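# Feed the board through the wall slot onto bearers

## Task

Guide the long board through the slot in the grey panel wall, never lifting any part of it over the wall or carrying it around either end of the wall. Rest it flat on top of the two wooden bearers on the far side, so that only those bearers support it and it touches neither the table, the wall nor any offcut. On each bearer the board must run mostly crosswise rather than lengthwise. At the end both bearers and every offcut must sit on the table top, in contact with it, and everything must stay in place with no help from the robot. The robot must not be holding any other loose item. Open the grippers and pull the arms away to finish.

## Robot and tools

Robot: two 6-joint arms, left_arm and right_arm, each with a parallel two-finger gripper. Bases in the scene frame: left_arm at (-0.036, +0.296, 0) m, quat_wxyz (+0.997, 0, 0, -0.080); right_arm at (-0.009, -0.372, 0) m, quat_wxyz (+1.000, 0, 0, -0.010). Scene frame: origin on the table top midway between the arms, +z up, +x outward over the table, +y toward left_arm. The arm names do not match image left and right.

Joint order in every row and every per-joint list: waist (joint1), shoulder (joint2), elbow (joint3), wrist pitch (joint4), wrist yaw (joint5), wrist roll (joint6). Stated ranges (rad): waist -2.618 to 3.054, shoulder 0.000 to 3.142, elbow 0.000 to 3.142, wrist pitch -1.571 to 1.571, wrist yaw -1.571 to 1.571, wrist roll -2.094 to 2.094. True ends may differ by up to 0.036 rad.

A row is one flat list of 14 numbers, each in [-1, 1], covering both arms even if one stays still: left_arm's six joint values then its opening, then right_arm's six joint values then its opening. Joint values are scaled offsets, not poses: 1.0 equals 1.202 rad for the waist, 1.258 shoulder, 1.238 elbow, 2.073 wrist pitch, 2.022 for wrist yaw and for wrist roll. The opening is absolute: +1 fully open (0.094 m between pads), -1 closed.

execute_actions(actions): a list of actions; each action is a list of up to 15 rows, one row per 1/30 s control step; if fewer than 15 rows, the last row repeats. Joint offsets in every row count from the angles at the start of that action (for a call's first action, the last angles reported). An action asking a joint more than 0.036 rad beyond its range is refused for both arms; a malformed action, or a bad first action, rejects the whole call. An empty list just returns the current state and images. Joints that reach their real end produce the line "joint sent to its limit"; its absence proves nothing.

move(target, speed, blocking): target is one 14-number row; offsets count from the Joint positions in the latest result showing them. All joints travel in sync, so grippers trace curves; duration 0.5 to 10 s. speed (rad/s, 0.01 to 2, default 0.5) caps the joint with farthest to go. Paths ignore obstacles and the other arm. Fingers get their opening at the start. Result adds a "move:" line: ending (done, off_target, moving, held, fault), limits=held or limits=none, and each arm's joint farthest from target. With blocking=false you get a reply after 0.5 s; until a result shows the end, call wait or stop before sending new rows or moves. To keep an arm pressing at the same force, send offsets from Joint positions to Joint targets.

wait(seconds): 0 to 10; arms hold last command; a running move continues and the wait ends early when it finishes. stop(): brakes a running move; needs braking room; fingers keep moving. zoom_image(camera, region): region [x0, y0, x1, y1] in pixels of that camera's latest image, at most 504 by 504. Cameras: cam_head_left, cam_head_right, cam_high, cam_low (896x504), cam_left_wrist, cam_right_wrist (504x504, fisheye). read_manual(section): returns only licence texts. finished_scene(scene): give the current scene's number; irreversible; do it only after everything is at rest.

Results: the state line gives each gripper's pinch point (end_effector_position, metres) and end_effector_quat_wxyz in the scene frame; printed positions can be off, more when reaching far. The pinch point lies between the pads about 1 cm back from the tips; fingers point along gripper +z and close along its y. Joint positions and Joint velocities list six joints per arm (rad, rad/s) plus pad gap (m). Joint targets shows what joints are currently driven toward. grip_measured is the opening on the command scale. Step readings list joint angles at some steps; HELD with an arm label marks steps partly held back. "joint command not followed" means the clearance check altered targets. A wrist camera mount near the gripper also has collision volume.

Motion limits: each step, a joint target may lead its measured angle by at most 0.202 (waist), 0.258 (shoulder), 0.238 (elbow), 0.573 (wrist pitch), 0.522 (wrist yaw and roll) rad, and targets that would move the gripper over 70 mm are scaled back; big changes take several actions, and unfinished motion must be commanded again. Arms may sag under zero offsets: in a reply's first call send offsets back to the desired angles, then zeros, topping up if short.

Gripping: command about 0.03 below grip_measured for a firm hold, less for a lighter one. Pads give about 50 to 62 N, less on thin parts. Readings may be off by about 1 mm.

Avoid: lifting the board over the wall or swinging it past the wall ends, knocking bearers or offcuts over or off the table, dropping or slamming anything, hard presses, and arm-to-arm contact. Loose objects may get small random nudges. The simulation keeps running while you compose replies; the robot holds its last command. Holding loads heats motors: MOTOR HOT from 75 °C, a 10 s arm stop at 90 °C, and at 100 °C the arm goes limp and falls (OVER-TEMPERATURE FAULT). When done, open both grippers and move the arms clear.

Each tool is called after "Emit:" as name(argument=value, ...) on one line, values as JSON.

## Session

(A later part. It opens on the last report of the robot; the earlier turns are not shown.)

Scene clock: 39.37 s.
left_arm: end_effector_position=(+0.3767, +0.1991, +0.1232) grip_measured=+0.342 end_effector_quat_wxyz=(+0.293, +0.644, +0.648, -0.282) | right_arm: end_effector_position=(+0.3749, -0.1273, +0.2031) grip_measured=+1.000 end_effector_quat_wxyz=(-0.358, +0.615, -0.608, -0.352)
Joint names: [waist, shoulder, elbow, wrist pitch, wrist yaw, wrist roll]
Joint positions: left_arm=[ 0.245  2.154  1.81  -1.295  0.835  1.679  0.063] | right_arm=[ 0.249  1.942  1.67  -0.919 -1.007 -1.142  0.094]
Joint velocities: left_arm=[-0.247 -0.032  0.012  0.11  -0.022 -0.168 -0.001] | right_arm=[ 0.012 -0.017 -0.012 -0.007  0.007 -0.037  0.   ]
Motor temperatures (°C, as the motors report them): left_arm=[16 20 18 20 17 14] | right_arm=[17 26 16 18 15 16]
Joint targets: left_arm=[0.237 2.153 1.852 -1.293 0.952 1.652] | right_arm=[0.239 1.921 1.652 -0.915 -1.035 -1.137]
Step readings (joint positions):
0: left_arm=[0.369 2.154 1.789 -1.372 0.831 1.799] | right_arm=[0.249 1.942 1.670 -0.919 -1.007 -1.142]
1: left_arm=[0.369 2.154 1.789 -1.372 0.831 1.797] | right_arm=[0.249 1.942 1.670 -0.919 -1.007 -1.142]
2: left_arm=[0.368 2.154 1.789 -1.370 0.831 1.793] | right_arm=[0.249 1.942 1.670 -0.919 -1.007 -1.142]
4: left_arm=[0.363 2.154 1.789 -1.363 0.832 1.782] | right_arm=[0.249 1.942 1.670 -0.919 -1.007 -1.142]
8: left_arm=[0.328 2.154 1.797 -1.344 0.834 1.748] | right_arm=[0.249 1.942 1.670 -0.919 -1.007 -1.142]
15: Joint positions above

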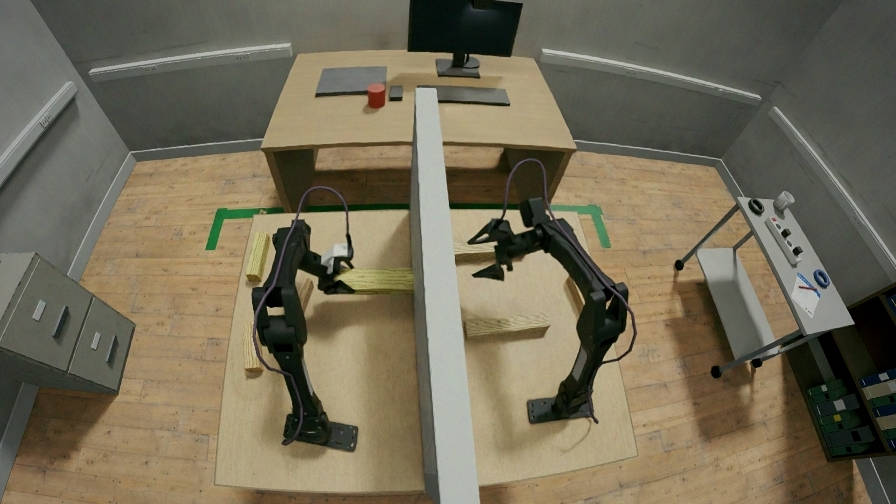

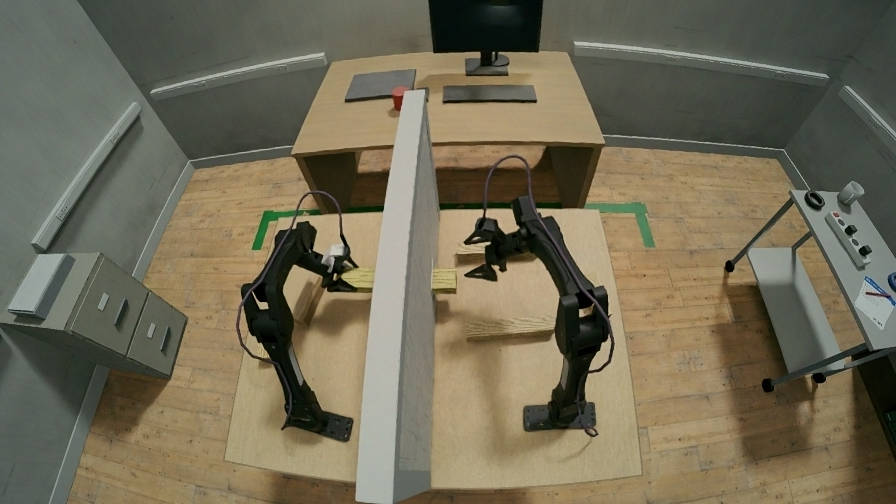

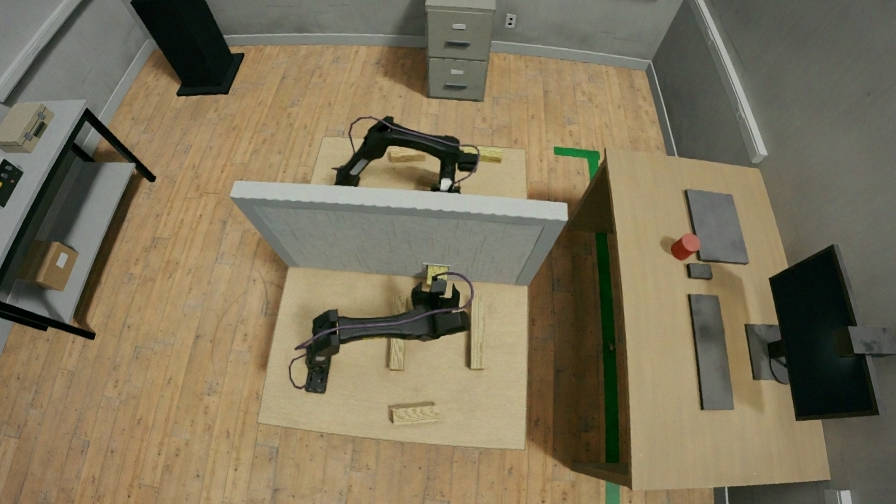

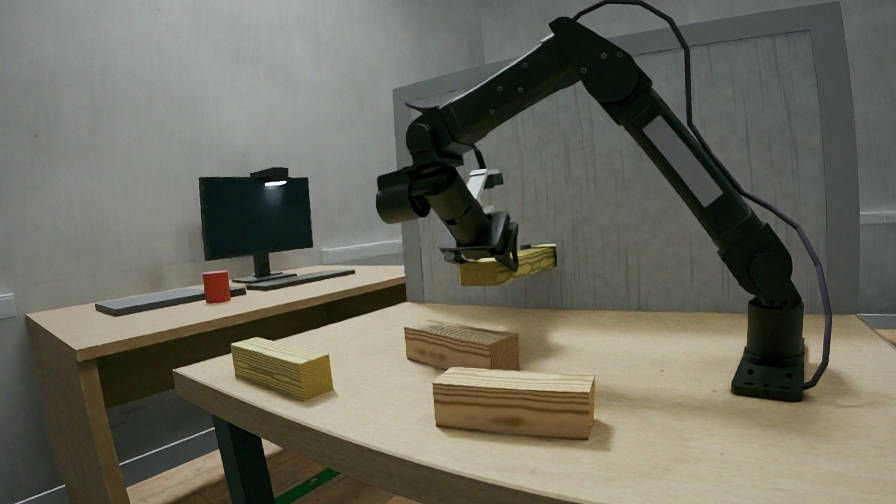

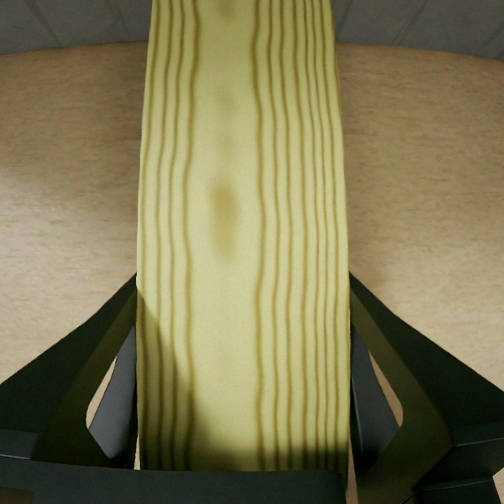

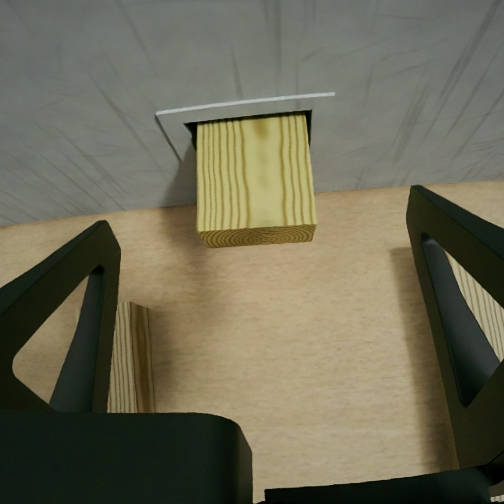

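Emit:
execute_actions(actions=[[
[-0.01381,-0.012,0.03352,0.00527,0.0542,-0.02082,0.2,0.00071,-0.01007,-0.00817,0.00044,-0.00013,0.00480,1],
[-0.02104,-0.024,0.03402,0.00982,0.0505,-0.02839,0.2,0.00972,-0.00343,-0.00183,-0.00103,0.01354,0.00709,1],
[-0.02828,-0.030,0.03501,0.01437,0.04899,-0.03596,0.2,0.01873,0.00321,0.00451,-0.00249,0.02720,0.00939,1],
[-0.03551,-0.03120,0.03601,0.01892,0.04748,-0.04353,0.2,0.02774,0.00984,0.01084,-0.00395,0.04087,0.01168,1],
[-0.04275,-0.03241,0.03700,0.02348,0.04596,-0.05110,0.2,0.03675,0.01648,0.01718,-0.00542,0.05454,0.01398,1],
[-0.04998,-0.03361,0.03800,0.02803,0.04445,-0.05867,0.2,0.04575,0.02311,0.02351,-0.00688,0.06821,0.01627,1],
[-0.05722,-0.03481,0.03899,0.03258,0.04294,-0.06624,0.2,0.05476,0.02975,0.02985,-0.00834,0.08188,0.01857,1],
[-0.06445,-0.03602,0.03999,0.03713,0.04143,-0.07381,0.2,0.06377,0.03638,0.03618,-0.00980,0.09554,0.02086,1],
[-0.07169,-0.03722,0.04098,0.04168,0.03992,-0.08138,0.2,0.07278,0.04302,0.04252,-0.01127,0.10921,0.02316,1],
[-0.07892,-0.03843,0.04198,0.04623,0.03840,-0.08895,0.2,0.08179,0.04965,0.04885,-0.01273,0.12288,0.02545,1],
[-0.08616,-0.03963,0.04297,0.05078,0.03689,-0.09273,0.2,0.09080,0.05629,0.05519,-0.01419,0.13655,0.02774,1],
[-0.09339,-0.04083,0.04397,0.05306,0.03689,-0.09273,0.2,0.09981,0.06292,0.06152,-0.01566,0.13655,0.02774,1],
[-0.10063,-0.04204,0.04496,0.05306,0.03689,-0.09273,0.2,0.10882,0.06955,0.06785,-0.01712,0.13655,0.02774,1],
[-0.10786,-0.04324,0.04596,0.05306,0.03689,-0.09273,0.2,0.10882,0.06955,0.06785,-0.01712,0.13655,0.02774,1],
[-0.11148,-0.04324,0.04596,0.05306,0.03689,-0.09273,0.2,0.10882,0.06955,0.06785,-0.01712,0.13655,0.02774,1]
]])

Emit:
zoom_image(camera="cam_low", region=[440, 200, 620, 320])

Scene clock: 43.63 s.
left_arm: end_effector_position=(+0.3804, +0.1525, +0.1271) grip_measured=+0.342 end_effector_quat_wxyz=(+0.282, +0.648, +0.648, -0.284) | right_arm: end_effector_position=(+0.3730, -0.0995, +0.1533) grip_measured=+1.000 end_effector_quat_wxyz=(-0.279, +0.653, -0.643, -0.286)
Joint names: [waist, shoulder, elbow, wrist pitch, wrist yaw, wrist roll]
Joint positions: left_arm=[ 0.128  2.146  1.819 -1.212  0.824  1.524  0.063] | right_arm=[ 0.372  2.021  1.72  -0.932 -0.766 -1.099  0.094]
Joint velocities: left_arm=[-0.281 -0.027  0.071  0.168 -0.095 -0.212 -0.   ] | right_arm=[ 0.188  0.149  0.032 -0.051  0.227  0.081  0.   ]
Motor temperatures (°C, as the motors report them): left_arm=[16 21 19 19 17 14] | right_arm=[17 26 16 18 15 16]
Joint targets: left_arm=[0.111 2.100 1.867 -1.184 0.910 1.491] | right_arm=[0.379 2.029 1.754 -0.955 -0.731 -1.086]
Step readings (joint positions):
0: left_arm=[0.232 2.154 1.810 -1.286 0.837 1.656] | right_arm=[0.249 1.942 1.670 -0.919 -1.007 -1.142]
1: left_arm=[0.232 2.154 1.810 -1.285 0.837 1.654] | right_arm=[0.249 1.942 1.670 -0.919 -1.006 -1.142]
2: left_arm=[0.232 2.154 1.810 -1.283 0.836 1.649] | right_arm=[0.249 1.942 1.670 -0.919 -1.001 -1.140]
4: left_arm=[0.228 2.154 1.810 -1.279 0.834 1.638] | right_arm=[0.253 1.942 1.670 -0.919 -0.977 -1.135]
8: left_arm=[0.201 2.154 1.810 -1.264 0.834 1.601] | right_arm=[0.291 1.957 1.678 -0.922 -0.899 -1.121]
15: Joint positions above

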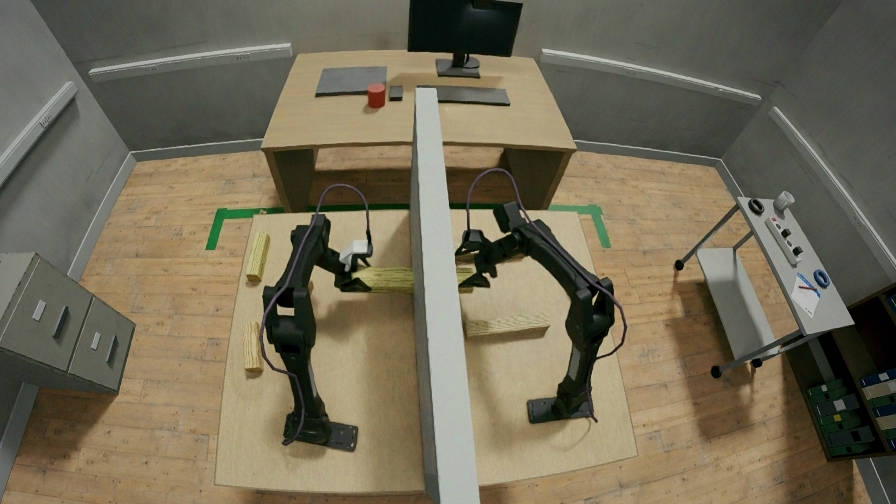

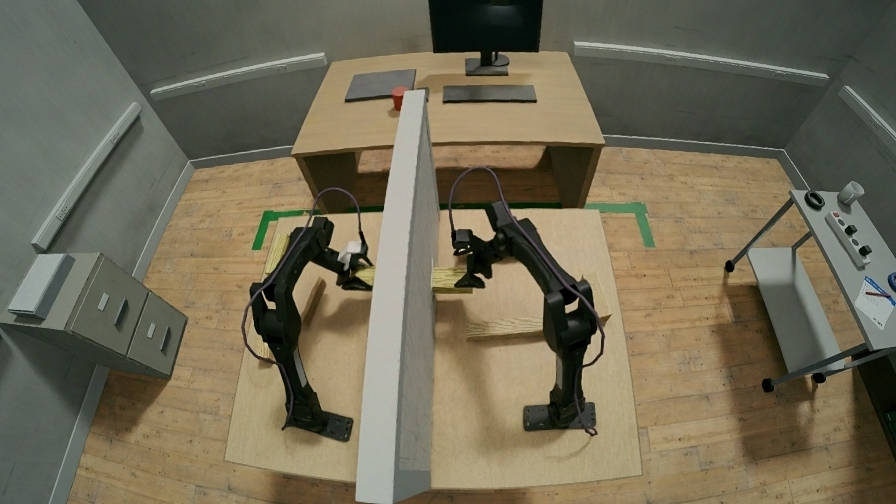

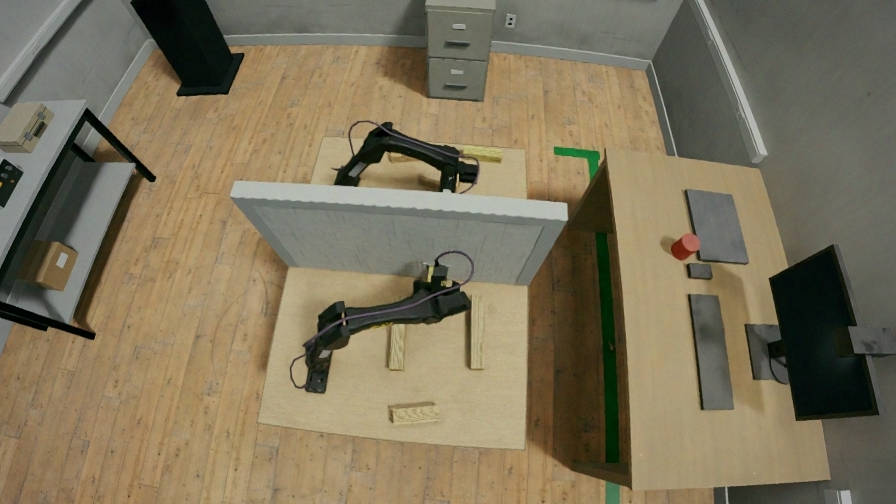

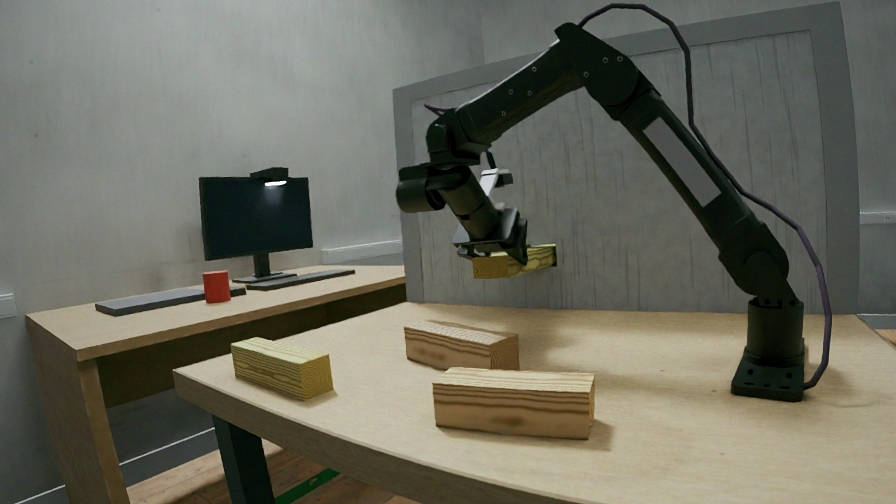

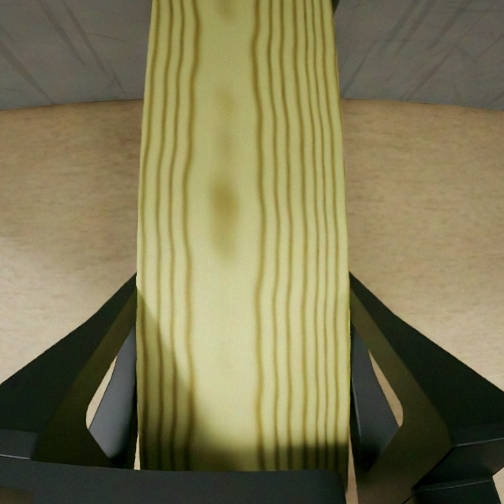

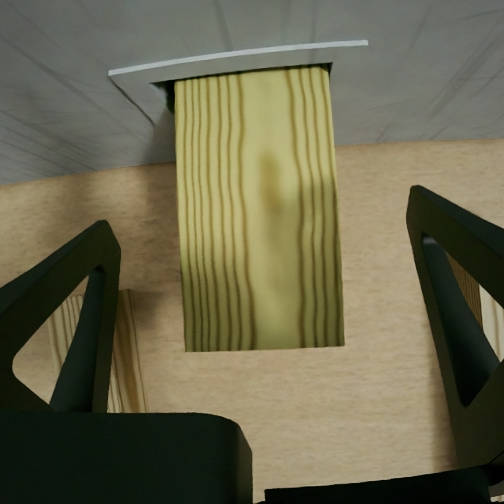

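Region (440, 200, 620, 320) of cam_low's 896x504 image, scaled by 2.800, with more detail than that image has.

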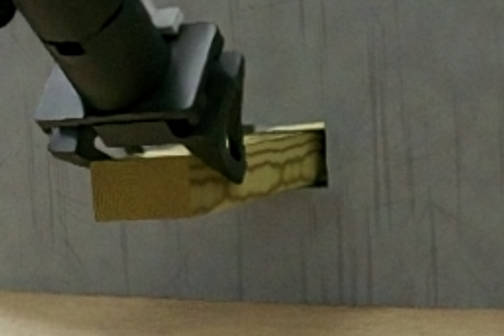

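Emit:
execute_actions(actions=[])

Emit:
zoom_image(camera="cam_low", region=[440, 200, 620, 320])

Emit:
zoom_image(camera="cam_head_right", region=[320, 220, 520, 340])

Scene clock: 43.83 s.
left_arm: end_effector_position=(+0.3810, +0.1442, +0.1277) grip_measured=+0.342 end_effector_quat_wxyz=(+0.281, +0.652, +0.645, -0.281) | right_arm: end_effector_position=(+0.3724, -0.1002, +0.1468) grip_measured=+1.000 end_effector_quat_wxyz=(-0.268, +0.655, -0.650, -0.277)
Joint names: [waist, shoulder, elbow, wrist pitch, wrist yaw, wrist roll]
Joint positions: left_arm=[ 0.107  2.145  1.823 -1.196  0.818  1.504  0.063] | right_arm=[ 0.38   2.027  1.72  -0.94  -0.735 -1.094  0.094]
Joint velocities: left_arm=[-0.017 -0.007  0.002  0.037 -0.007 -0.095 -0.   ] | right_arm=[-0.002 -0.012 -0.002  0.007  0.037  0.022  0.   ]
Motor temperatures (°C, as the motors report them): left_arm=[16 21 19 19 17 14] | right_arm=[17 26 16 18 15 16]
Joint targets: left_arm=[0.111 2.100 1.867 -1.184 0.910 1.492] | right_arm=[0.379 2.029 1.754 -0.955 -0.731 -1.086]

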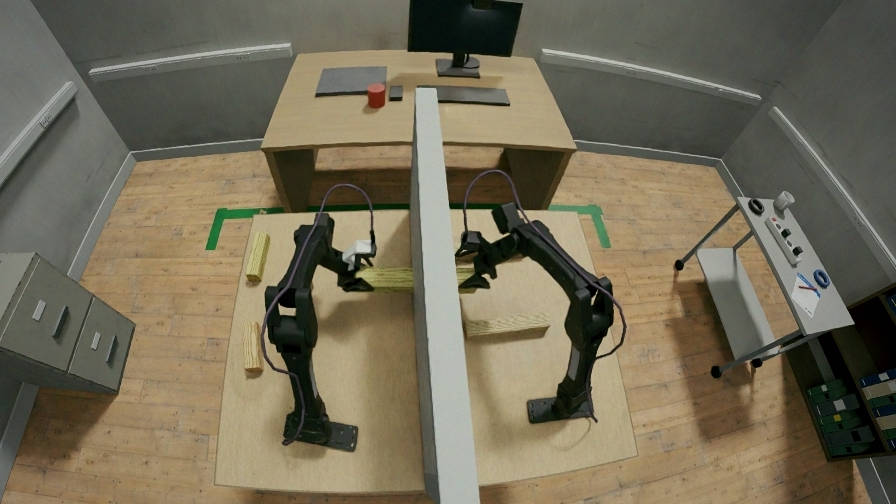

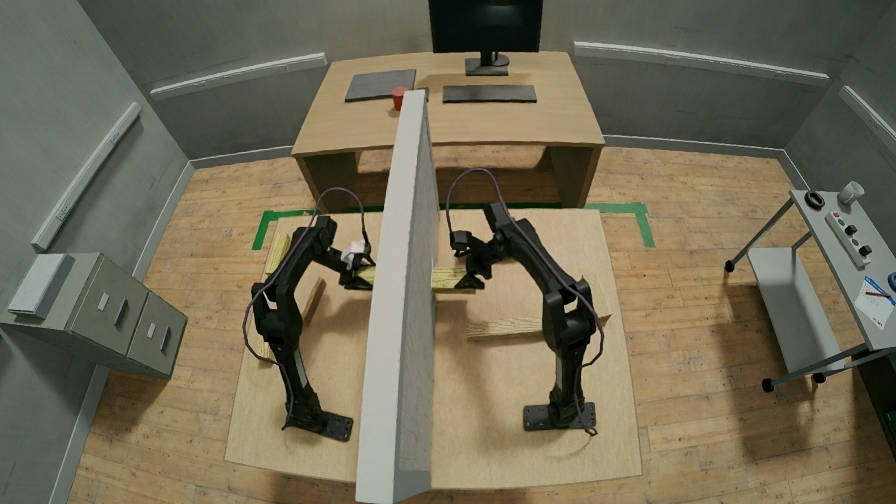

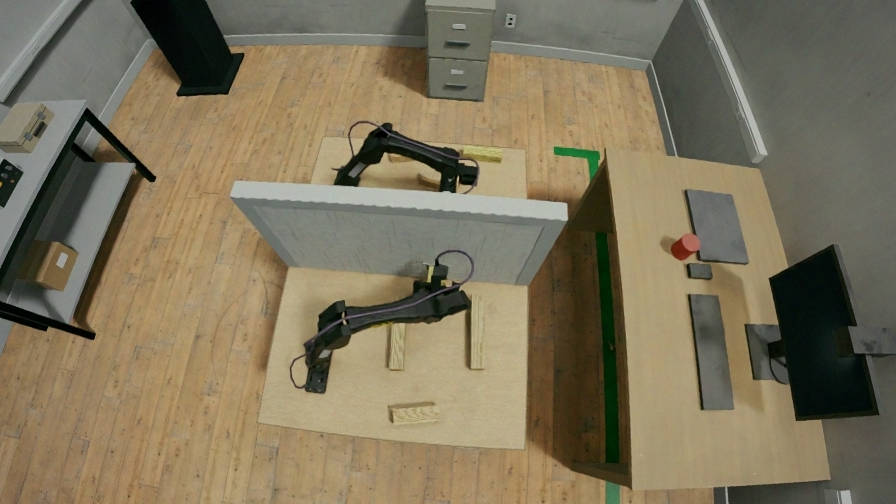

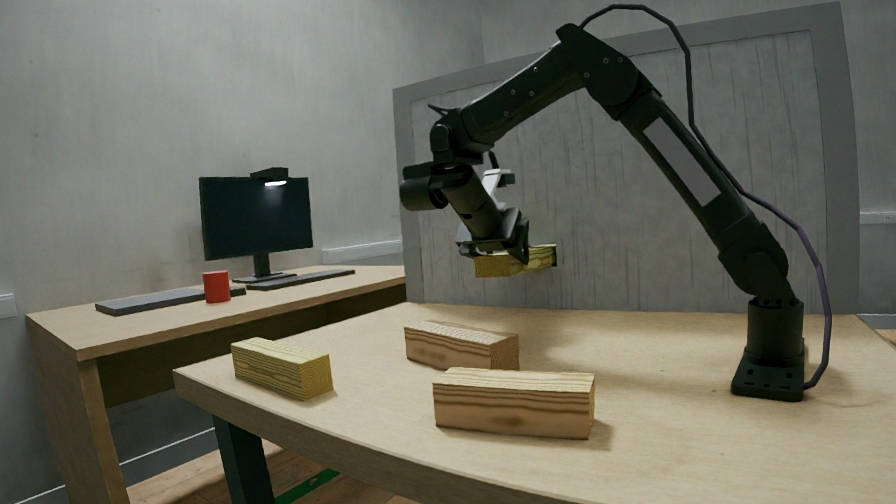

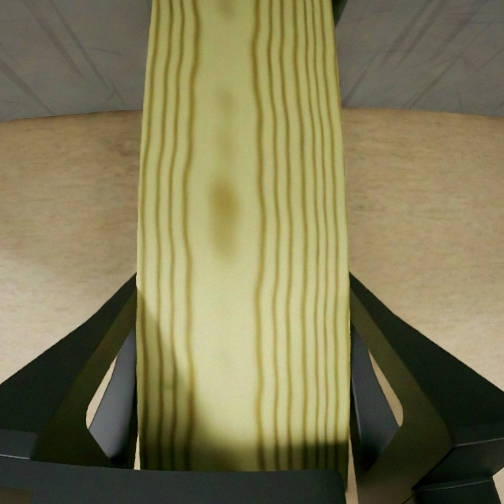

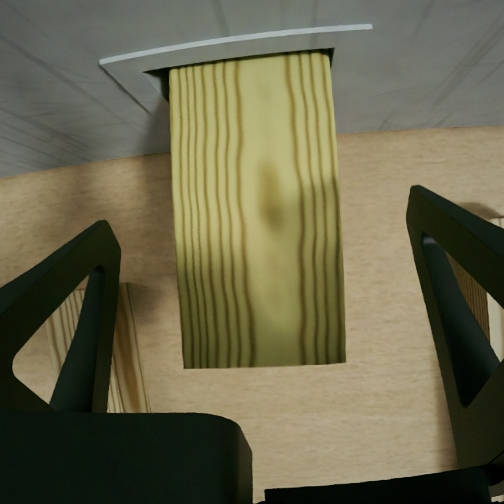

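Region (440, 200, 620, 320) of cam_low's 896x504 image, scaled by 2.800, with more detail than that image has.

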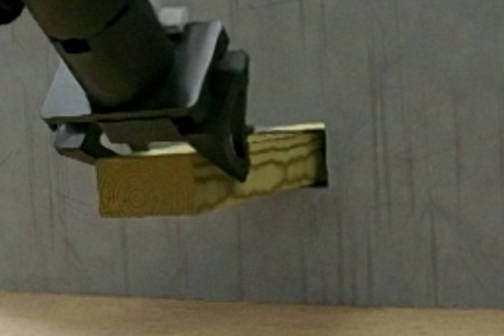

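Region (320, 220, 520, 340) of cam_head_right's 896x504 image, scaled by 2.520, with more detail than that image has; it fills the top 302 rows of this view, and the rest is white.

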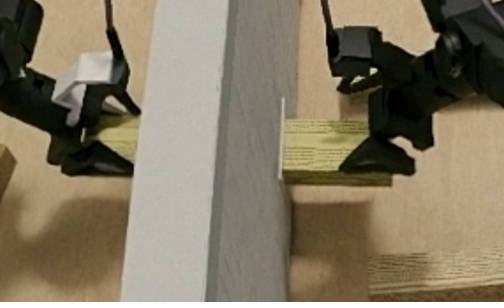

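Emit:
execute_actions(actions=[[
[-0.00299,-0.03839,0.022,0.01118,0.04459,-0.01355,0.2,0.0001,-0.008,0.006,0.0029,0.0026,0.0047,1],
[-0.00930,-0.04069,0.010,0.01705,0.04387,-0.02091,0.2,0.0003,-0.0175,-0.0145,0.00784,0.0032,0.0053,1],
[-0.01562,-0.04299,0.0,0.02293,0.04316,-0.02828,0.2,0.0006,-0.01931,-0.02261,0.01278,0.0037,0.0060,1],
[-0.02194,-0.04529,-0.00360,0.02880,0.04244,-0.03565,0.2,0.0008,-0.02111,-0.03072,0.01772,0.0043,0.0066,1],
[-0.02826,-0.04759,-0.00720,0.03467,0.04173,-0.04302,0.2,0.0010,-0.02292,-0.03883,0.02266,0.0048,0.0072,1],
[-0.03457,-0.04988,-0.01079,0.04054,0.04101,-0.05038,0.2,0.0013,-0.02472,-0.04694,0.02760,0.0054,0.0079,1],
[-0.04089,-0.05218,-0.01439,0.04641,0.04030,-0.05775,0.2,0.0015,-0.02653,-0.05506,0.03253,0.0060,0.0085,1],
[-0.04721,-0.05448,-0.01799,0.05229,0.03958,-0.06512,0.2,0.0017,-0.02833,-0.06317,0.03747,0.0065,0.0092,1],
[-0.05352,-0.05678,-0.02159,0.05816,0.03887,-0.07248,0.2,0.0020,-0.03014,-0.07128,0.04241,0.0071,0.0098,1],
[-0.05984,-0.05908,-0.02519,0.06403,0.03815,-0.07985,0.2,0.0022,-0.03194,-0.07939,0.04735,0.0076,0.0105,1],
[-0.06616,-0.06138,-0.02878,0.06990,0.03744,-0.08353,0.2,0.0024,-0.03375,-0.08750,0.05229,0.0082,0.0111,1],
[-0.07247,-0.06368,-0.03238,0.07284,0.03744,-0.08353,0.2,0.0027,-0.03555,-0.09561,0.05229,0.0082,0.0111,1],
[-0.07879,-0.06598,-0.03598,0.07284,0.03744,-0.08353,0.2,0.0029,-0.03736,-0.10372,0.05229,0.0082,0.0111,1],
[-0.08511,-0.06598,-0.03958,0.07284,0.03744,-0.08353,0.2,0.0029,-0.03736,-0.10372,0.05229,0.0082,0.0111,1],
[-0.08511,-0.06598,-0.03958,0.07284,0.03744,-0.08353,0.2,0.0029,-0.03736,-0.10372,0.05229,0.0082,0.0111,1]
]])

Scene clock: 46.17 s.
left_arm: end_effector_position=(+0.3780, +0.1077, +0.1307) grip_measured=+0.342 end_effector_quat_wxyz=(+0.279, +0.651, +0.649, -0.276) | right_arm: end_effector_position=(+0.3666, -0.1055, +0.1247) grip_measured=+1.000 end_effector_quat_wxyz=(-0.262, +0.651, -0.659, -0.270)
Joint names: [waist, shoulder, elbow, wrist pitch, wrist yaw, wrist roll]
Joint positions: left_arm=[ 0.015  2.111  1.785 -1.09   0.795  1.364  0.063] | right_arm=[ 0.38   2.006  1.612 -0.855 -0.713 -1.079  0.094]
Joint velocities: left_arm=[-0.217 -0.022 -0.061  0.212 -0.007 -0.11  -0.   ] | right_arm=[ 0.007 -0.002 -0.12  -0.022  0.051 -0.007  0.   ]
Motor temperatures (°C, as the motors report them): left_arm=[16 22 19 19 17 14] | right_arm=[17 26 16 18 15 16]
Joint targets: left_arm=[0.004 2.062 1.774 -1.045 0.893 1.335] | right_arm=[0.383 1.980 1.592 -0.831 -0.718 -1.071]
Step readings (joint positions):
0: left_arm=[0.107 2.145 1.823 -1.196 0.817 1.503] | right_arm=[0.380 2.027 1.720 -0.942 -0.724 -1.092]
1: left_arm=[0.107 2.145 1.823 -1.196 0.817 1.501] | right_arm=[0.380 2.027 1.720 -0.942 -0.724 -1.091]
2: left_arm=[0.106 2.145 1.823 -1.196 0.817 1.498] | right_arm=[0.380 2.027 1.720 -0.940 -0.724 -1.091]
4: left_arm=[0.102 2.142 1.823 -1.196 0.814 1.487] | right_arm=[0.380 2.025 1.714 -0.929 -0.723 -1.089]
8: left_arm=[0.078 2.126 1.812 -1.171 0.801 1.442] | right_arm=[0.380 2.015 1.677 -0.900 -0.720 -1.085]
15: Joint positions above

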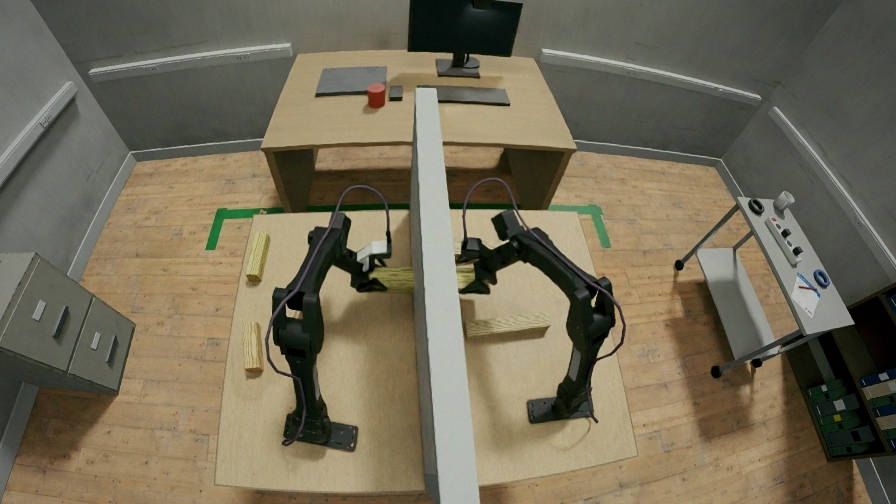

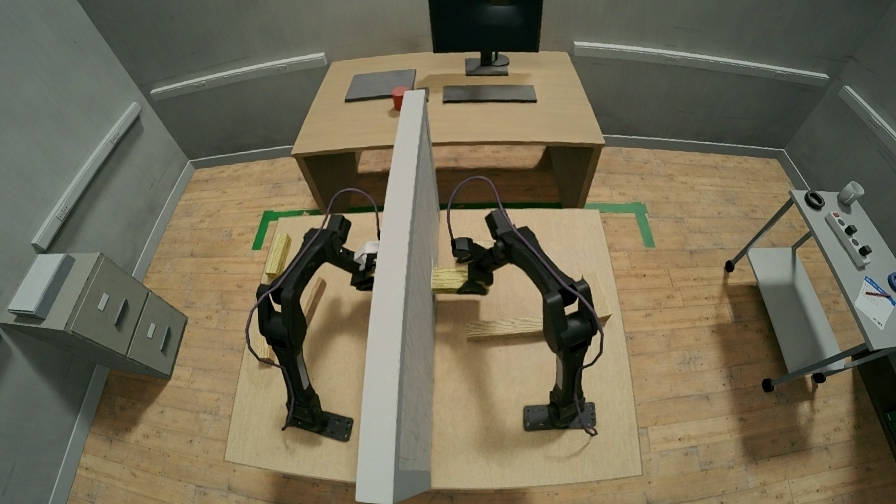

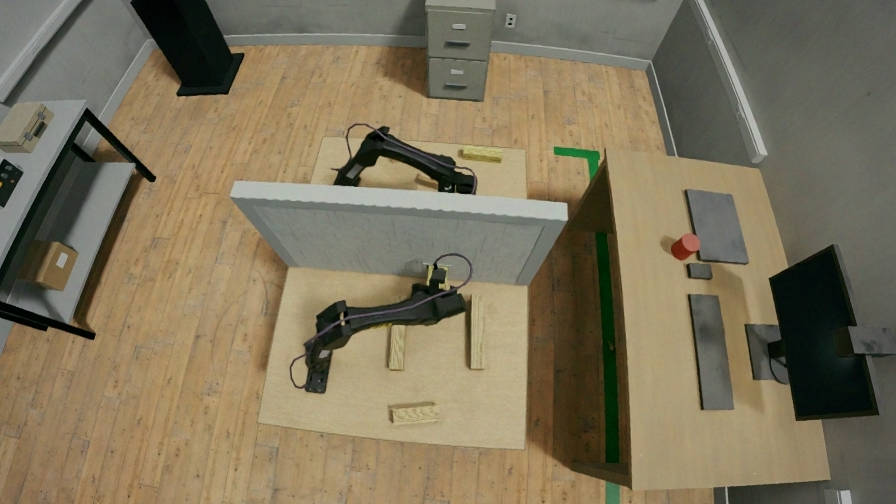

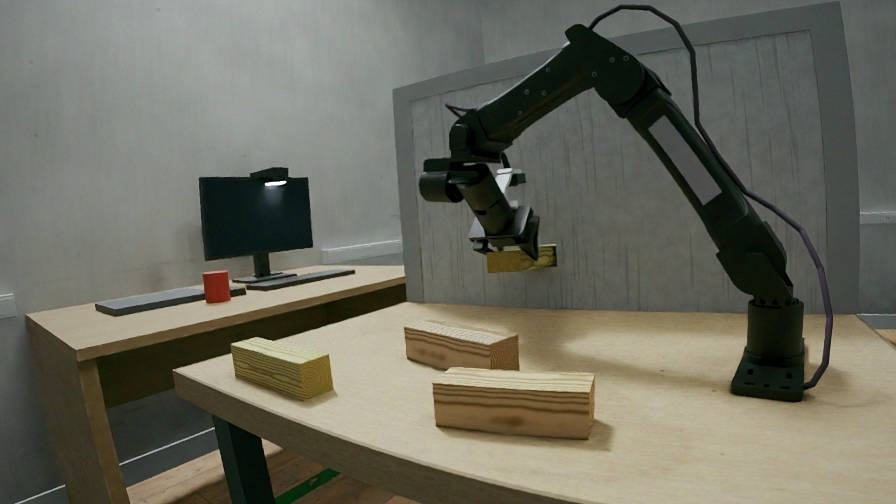

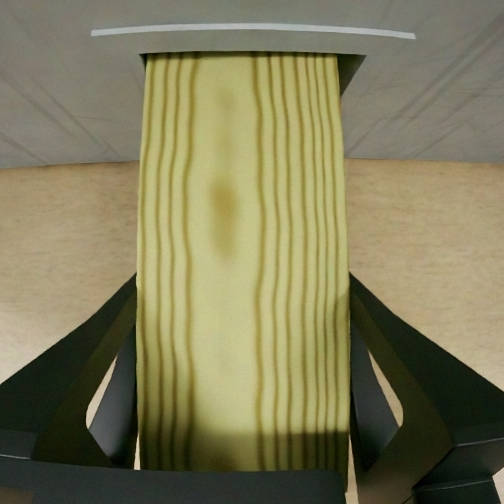

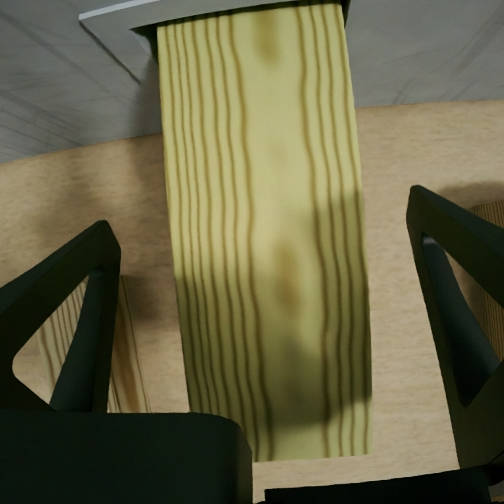

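Emit:
execute_actions(actions=[])

Emit:
zoom_image(camera="cam_low", region=[440, 200, 620, 320])

Emit:
zoom_image(camera="cam_head_right", region=[400, 220, 560, 320])

Emit:
zoom_image(camera="cam_high", region=[370, 240, 510, 340])

Scene clock: 46.33 s.
left_arm: end_effector_position=(+0.3770, +0.1020, +0.1297) grip_measured=+0.342 end_effector_quat_wxyz=(+0.279, +0.652, +0.648, -0.277) | right_arm: end_effector_position=(+0.3675, -0.1054, +0.1237) grip_measured=+1.000 end_effector_quat_wxyz=(-0.263, +0.651, -0.659, -0.268)
Joint names: [waist, shoulder, elbow, wrist pitch, wrist yaw, wrist roll]
Joint positions: left_arm=[ 0.002  2.111  1.779 -1.076  0.795  1.349  0.063] | right_arm=[ 0.38   2.006  1.607 -0.845 -0.712 -1.077  0.094]
Joint velocities: left_arm=[-0.022 -0.002 -0.007 -0.022 -0.081 -0.066 -0.001] | right_arm=[-0.022 -0.002 -0.007  0.066  0.066  0.037  0.   ]
Motor temperatures (°C, as the motors report them): left_arm=[16 22 19 19 17 14] | right_arm=[17 26 16 18 15 16]
Joint targets: left_arm=[0.004 2.062 1.774 -1.045 0.893 1.335] | right_arm=[0.383 1.980 1.592 -0.831 -0.719 -1.071]

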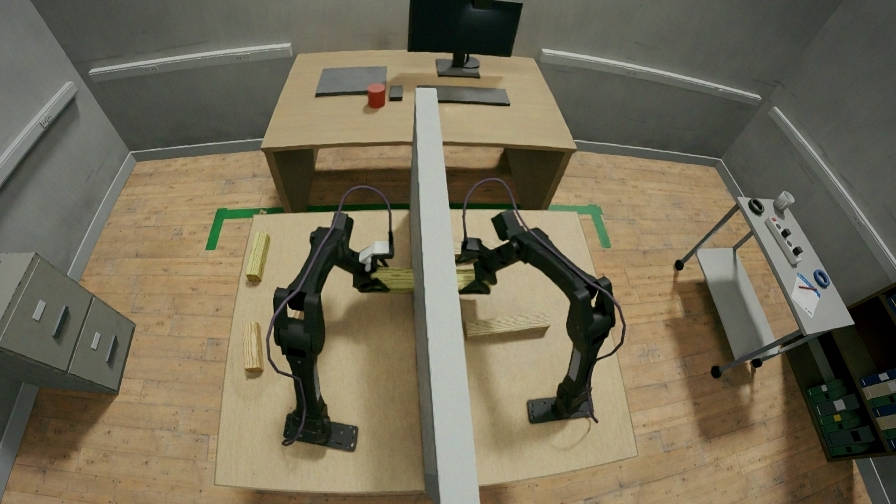

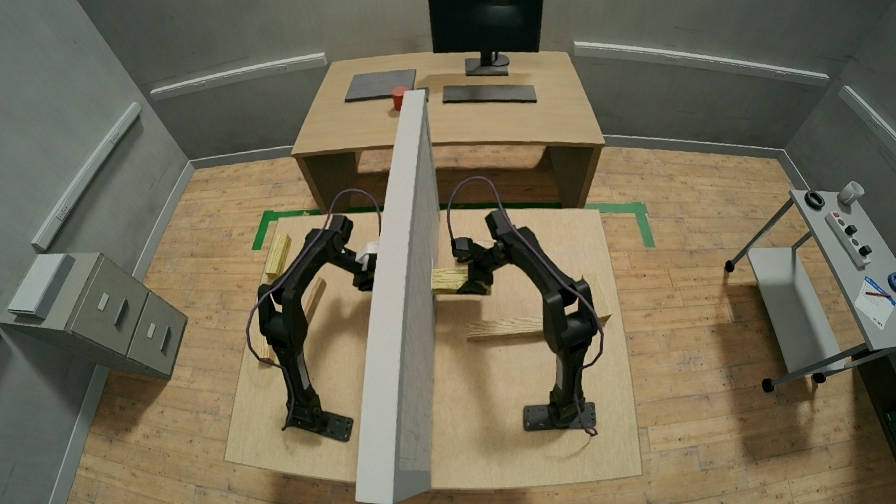

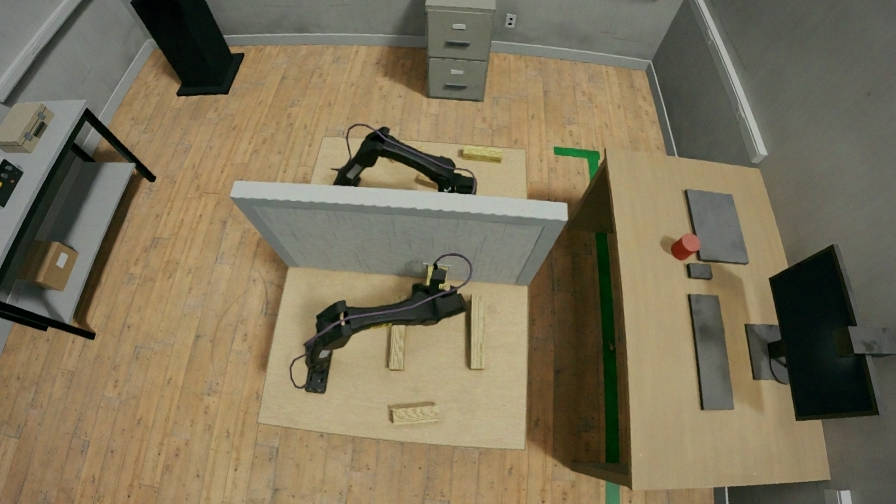

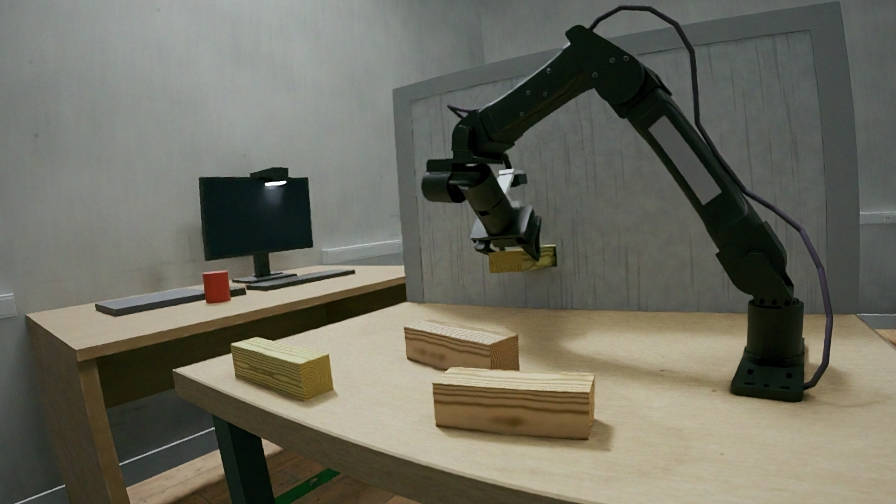

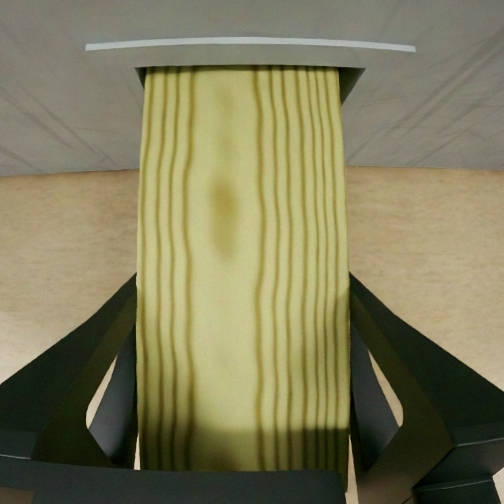

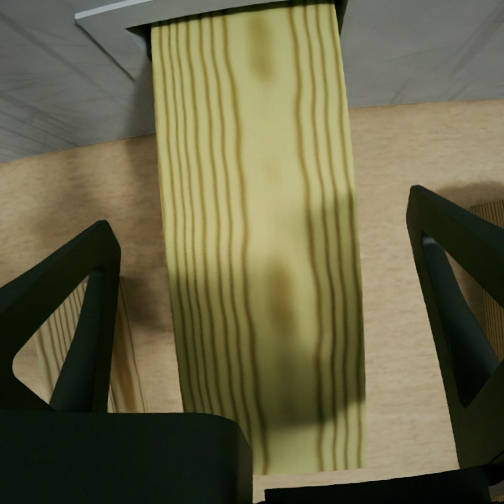

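Region (440, 200, 620, 320) of cam_low's 896x504 image, scaled by 2.800, with more detail than that image has.

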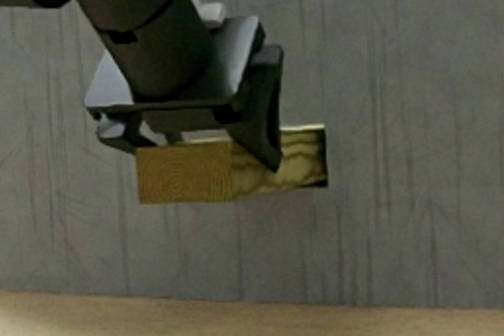

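Region (400, 220, 560, 320) of cam_head_right's 896x504 image, scaled by 3.150, with more detail than that image has; it fills the top 315 rows of this view, and the rest is white.

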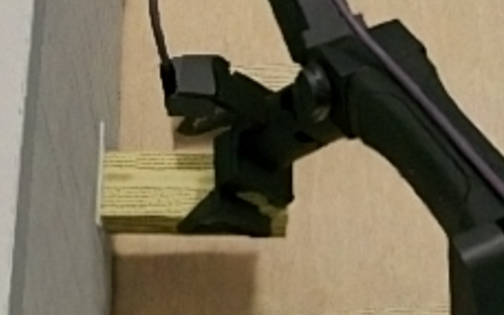

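Region (370, 240, 510, 340) of cam_high's 896x504 image, scaled by 3.600, with more detail than that image has; it fills the top 360 rows of this view, and the rest is white.

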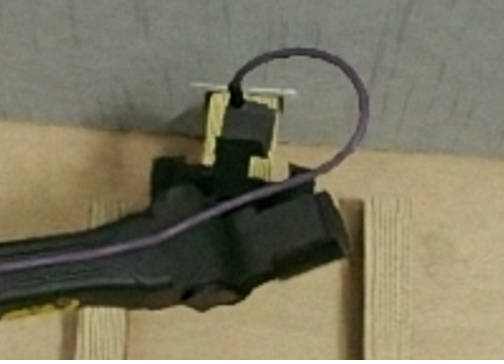

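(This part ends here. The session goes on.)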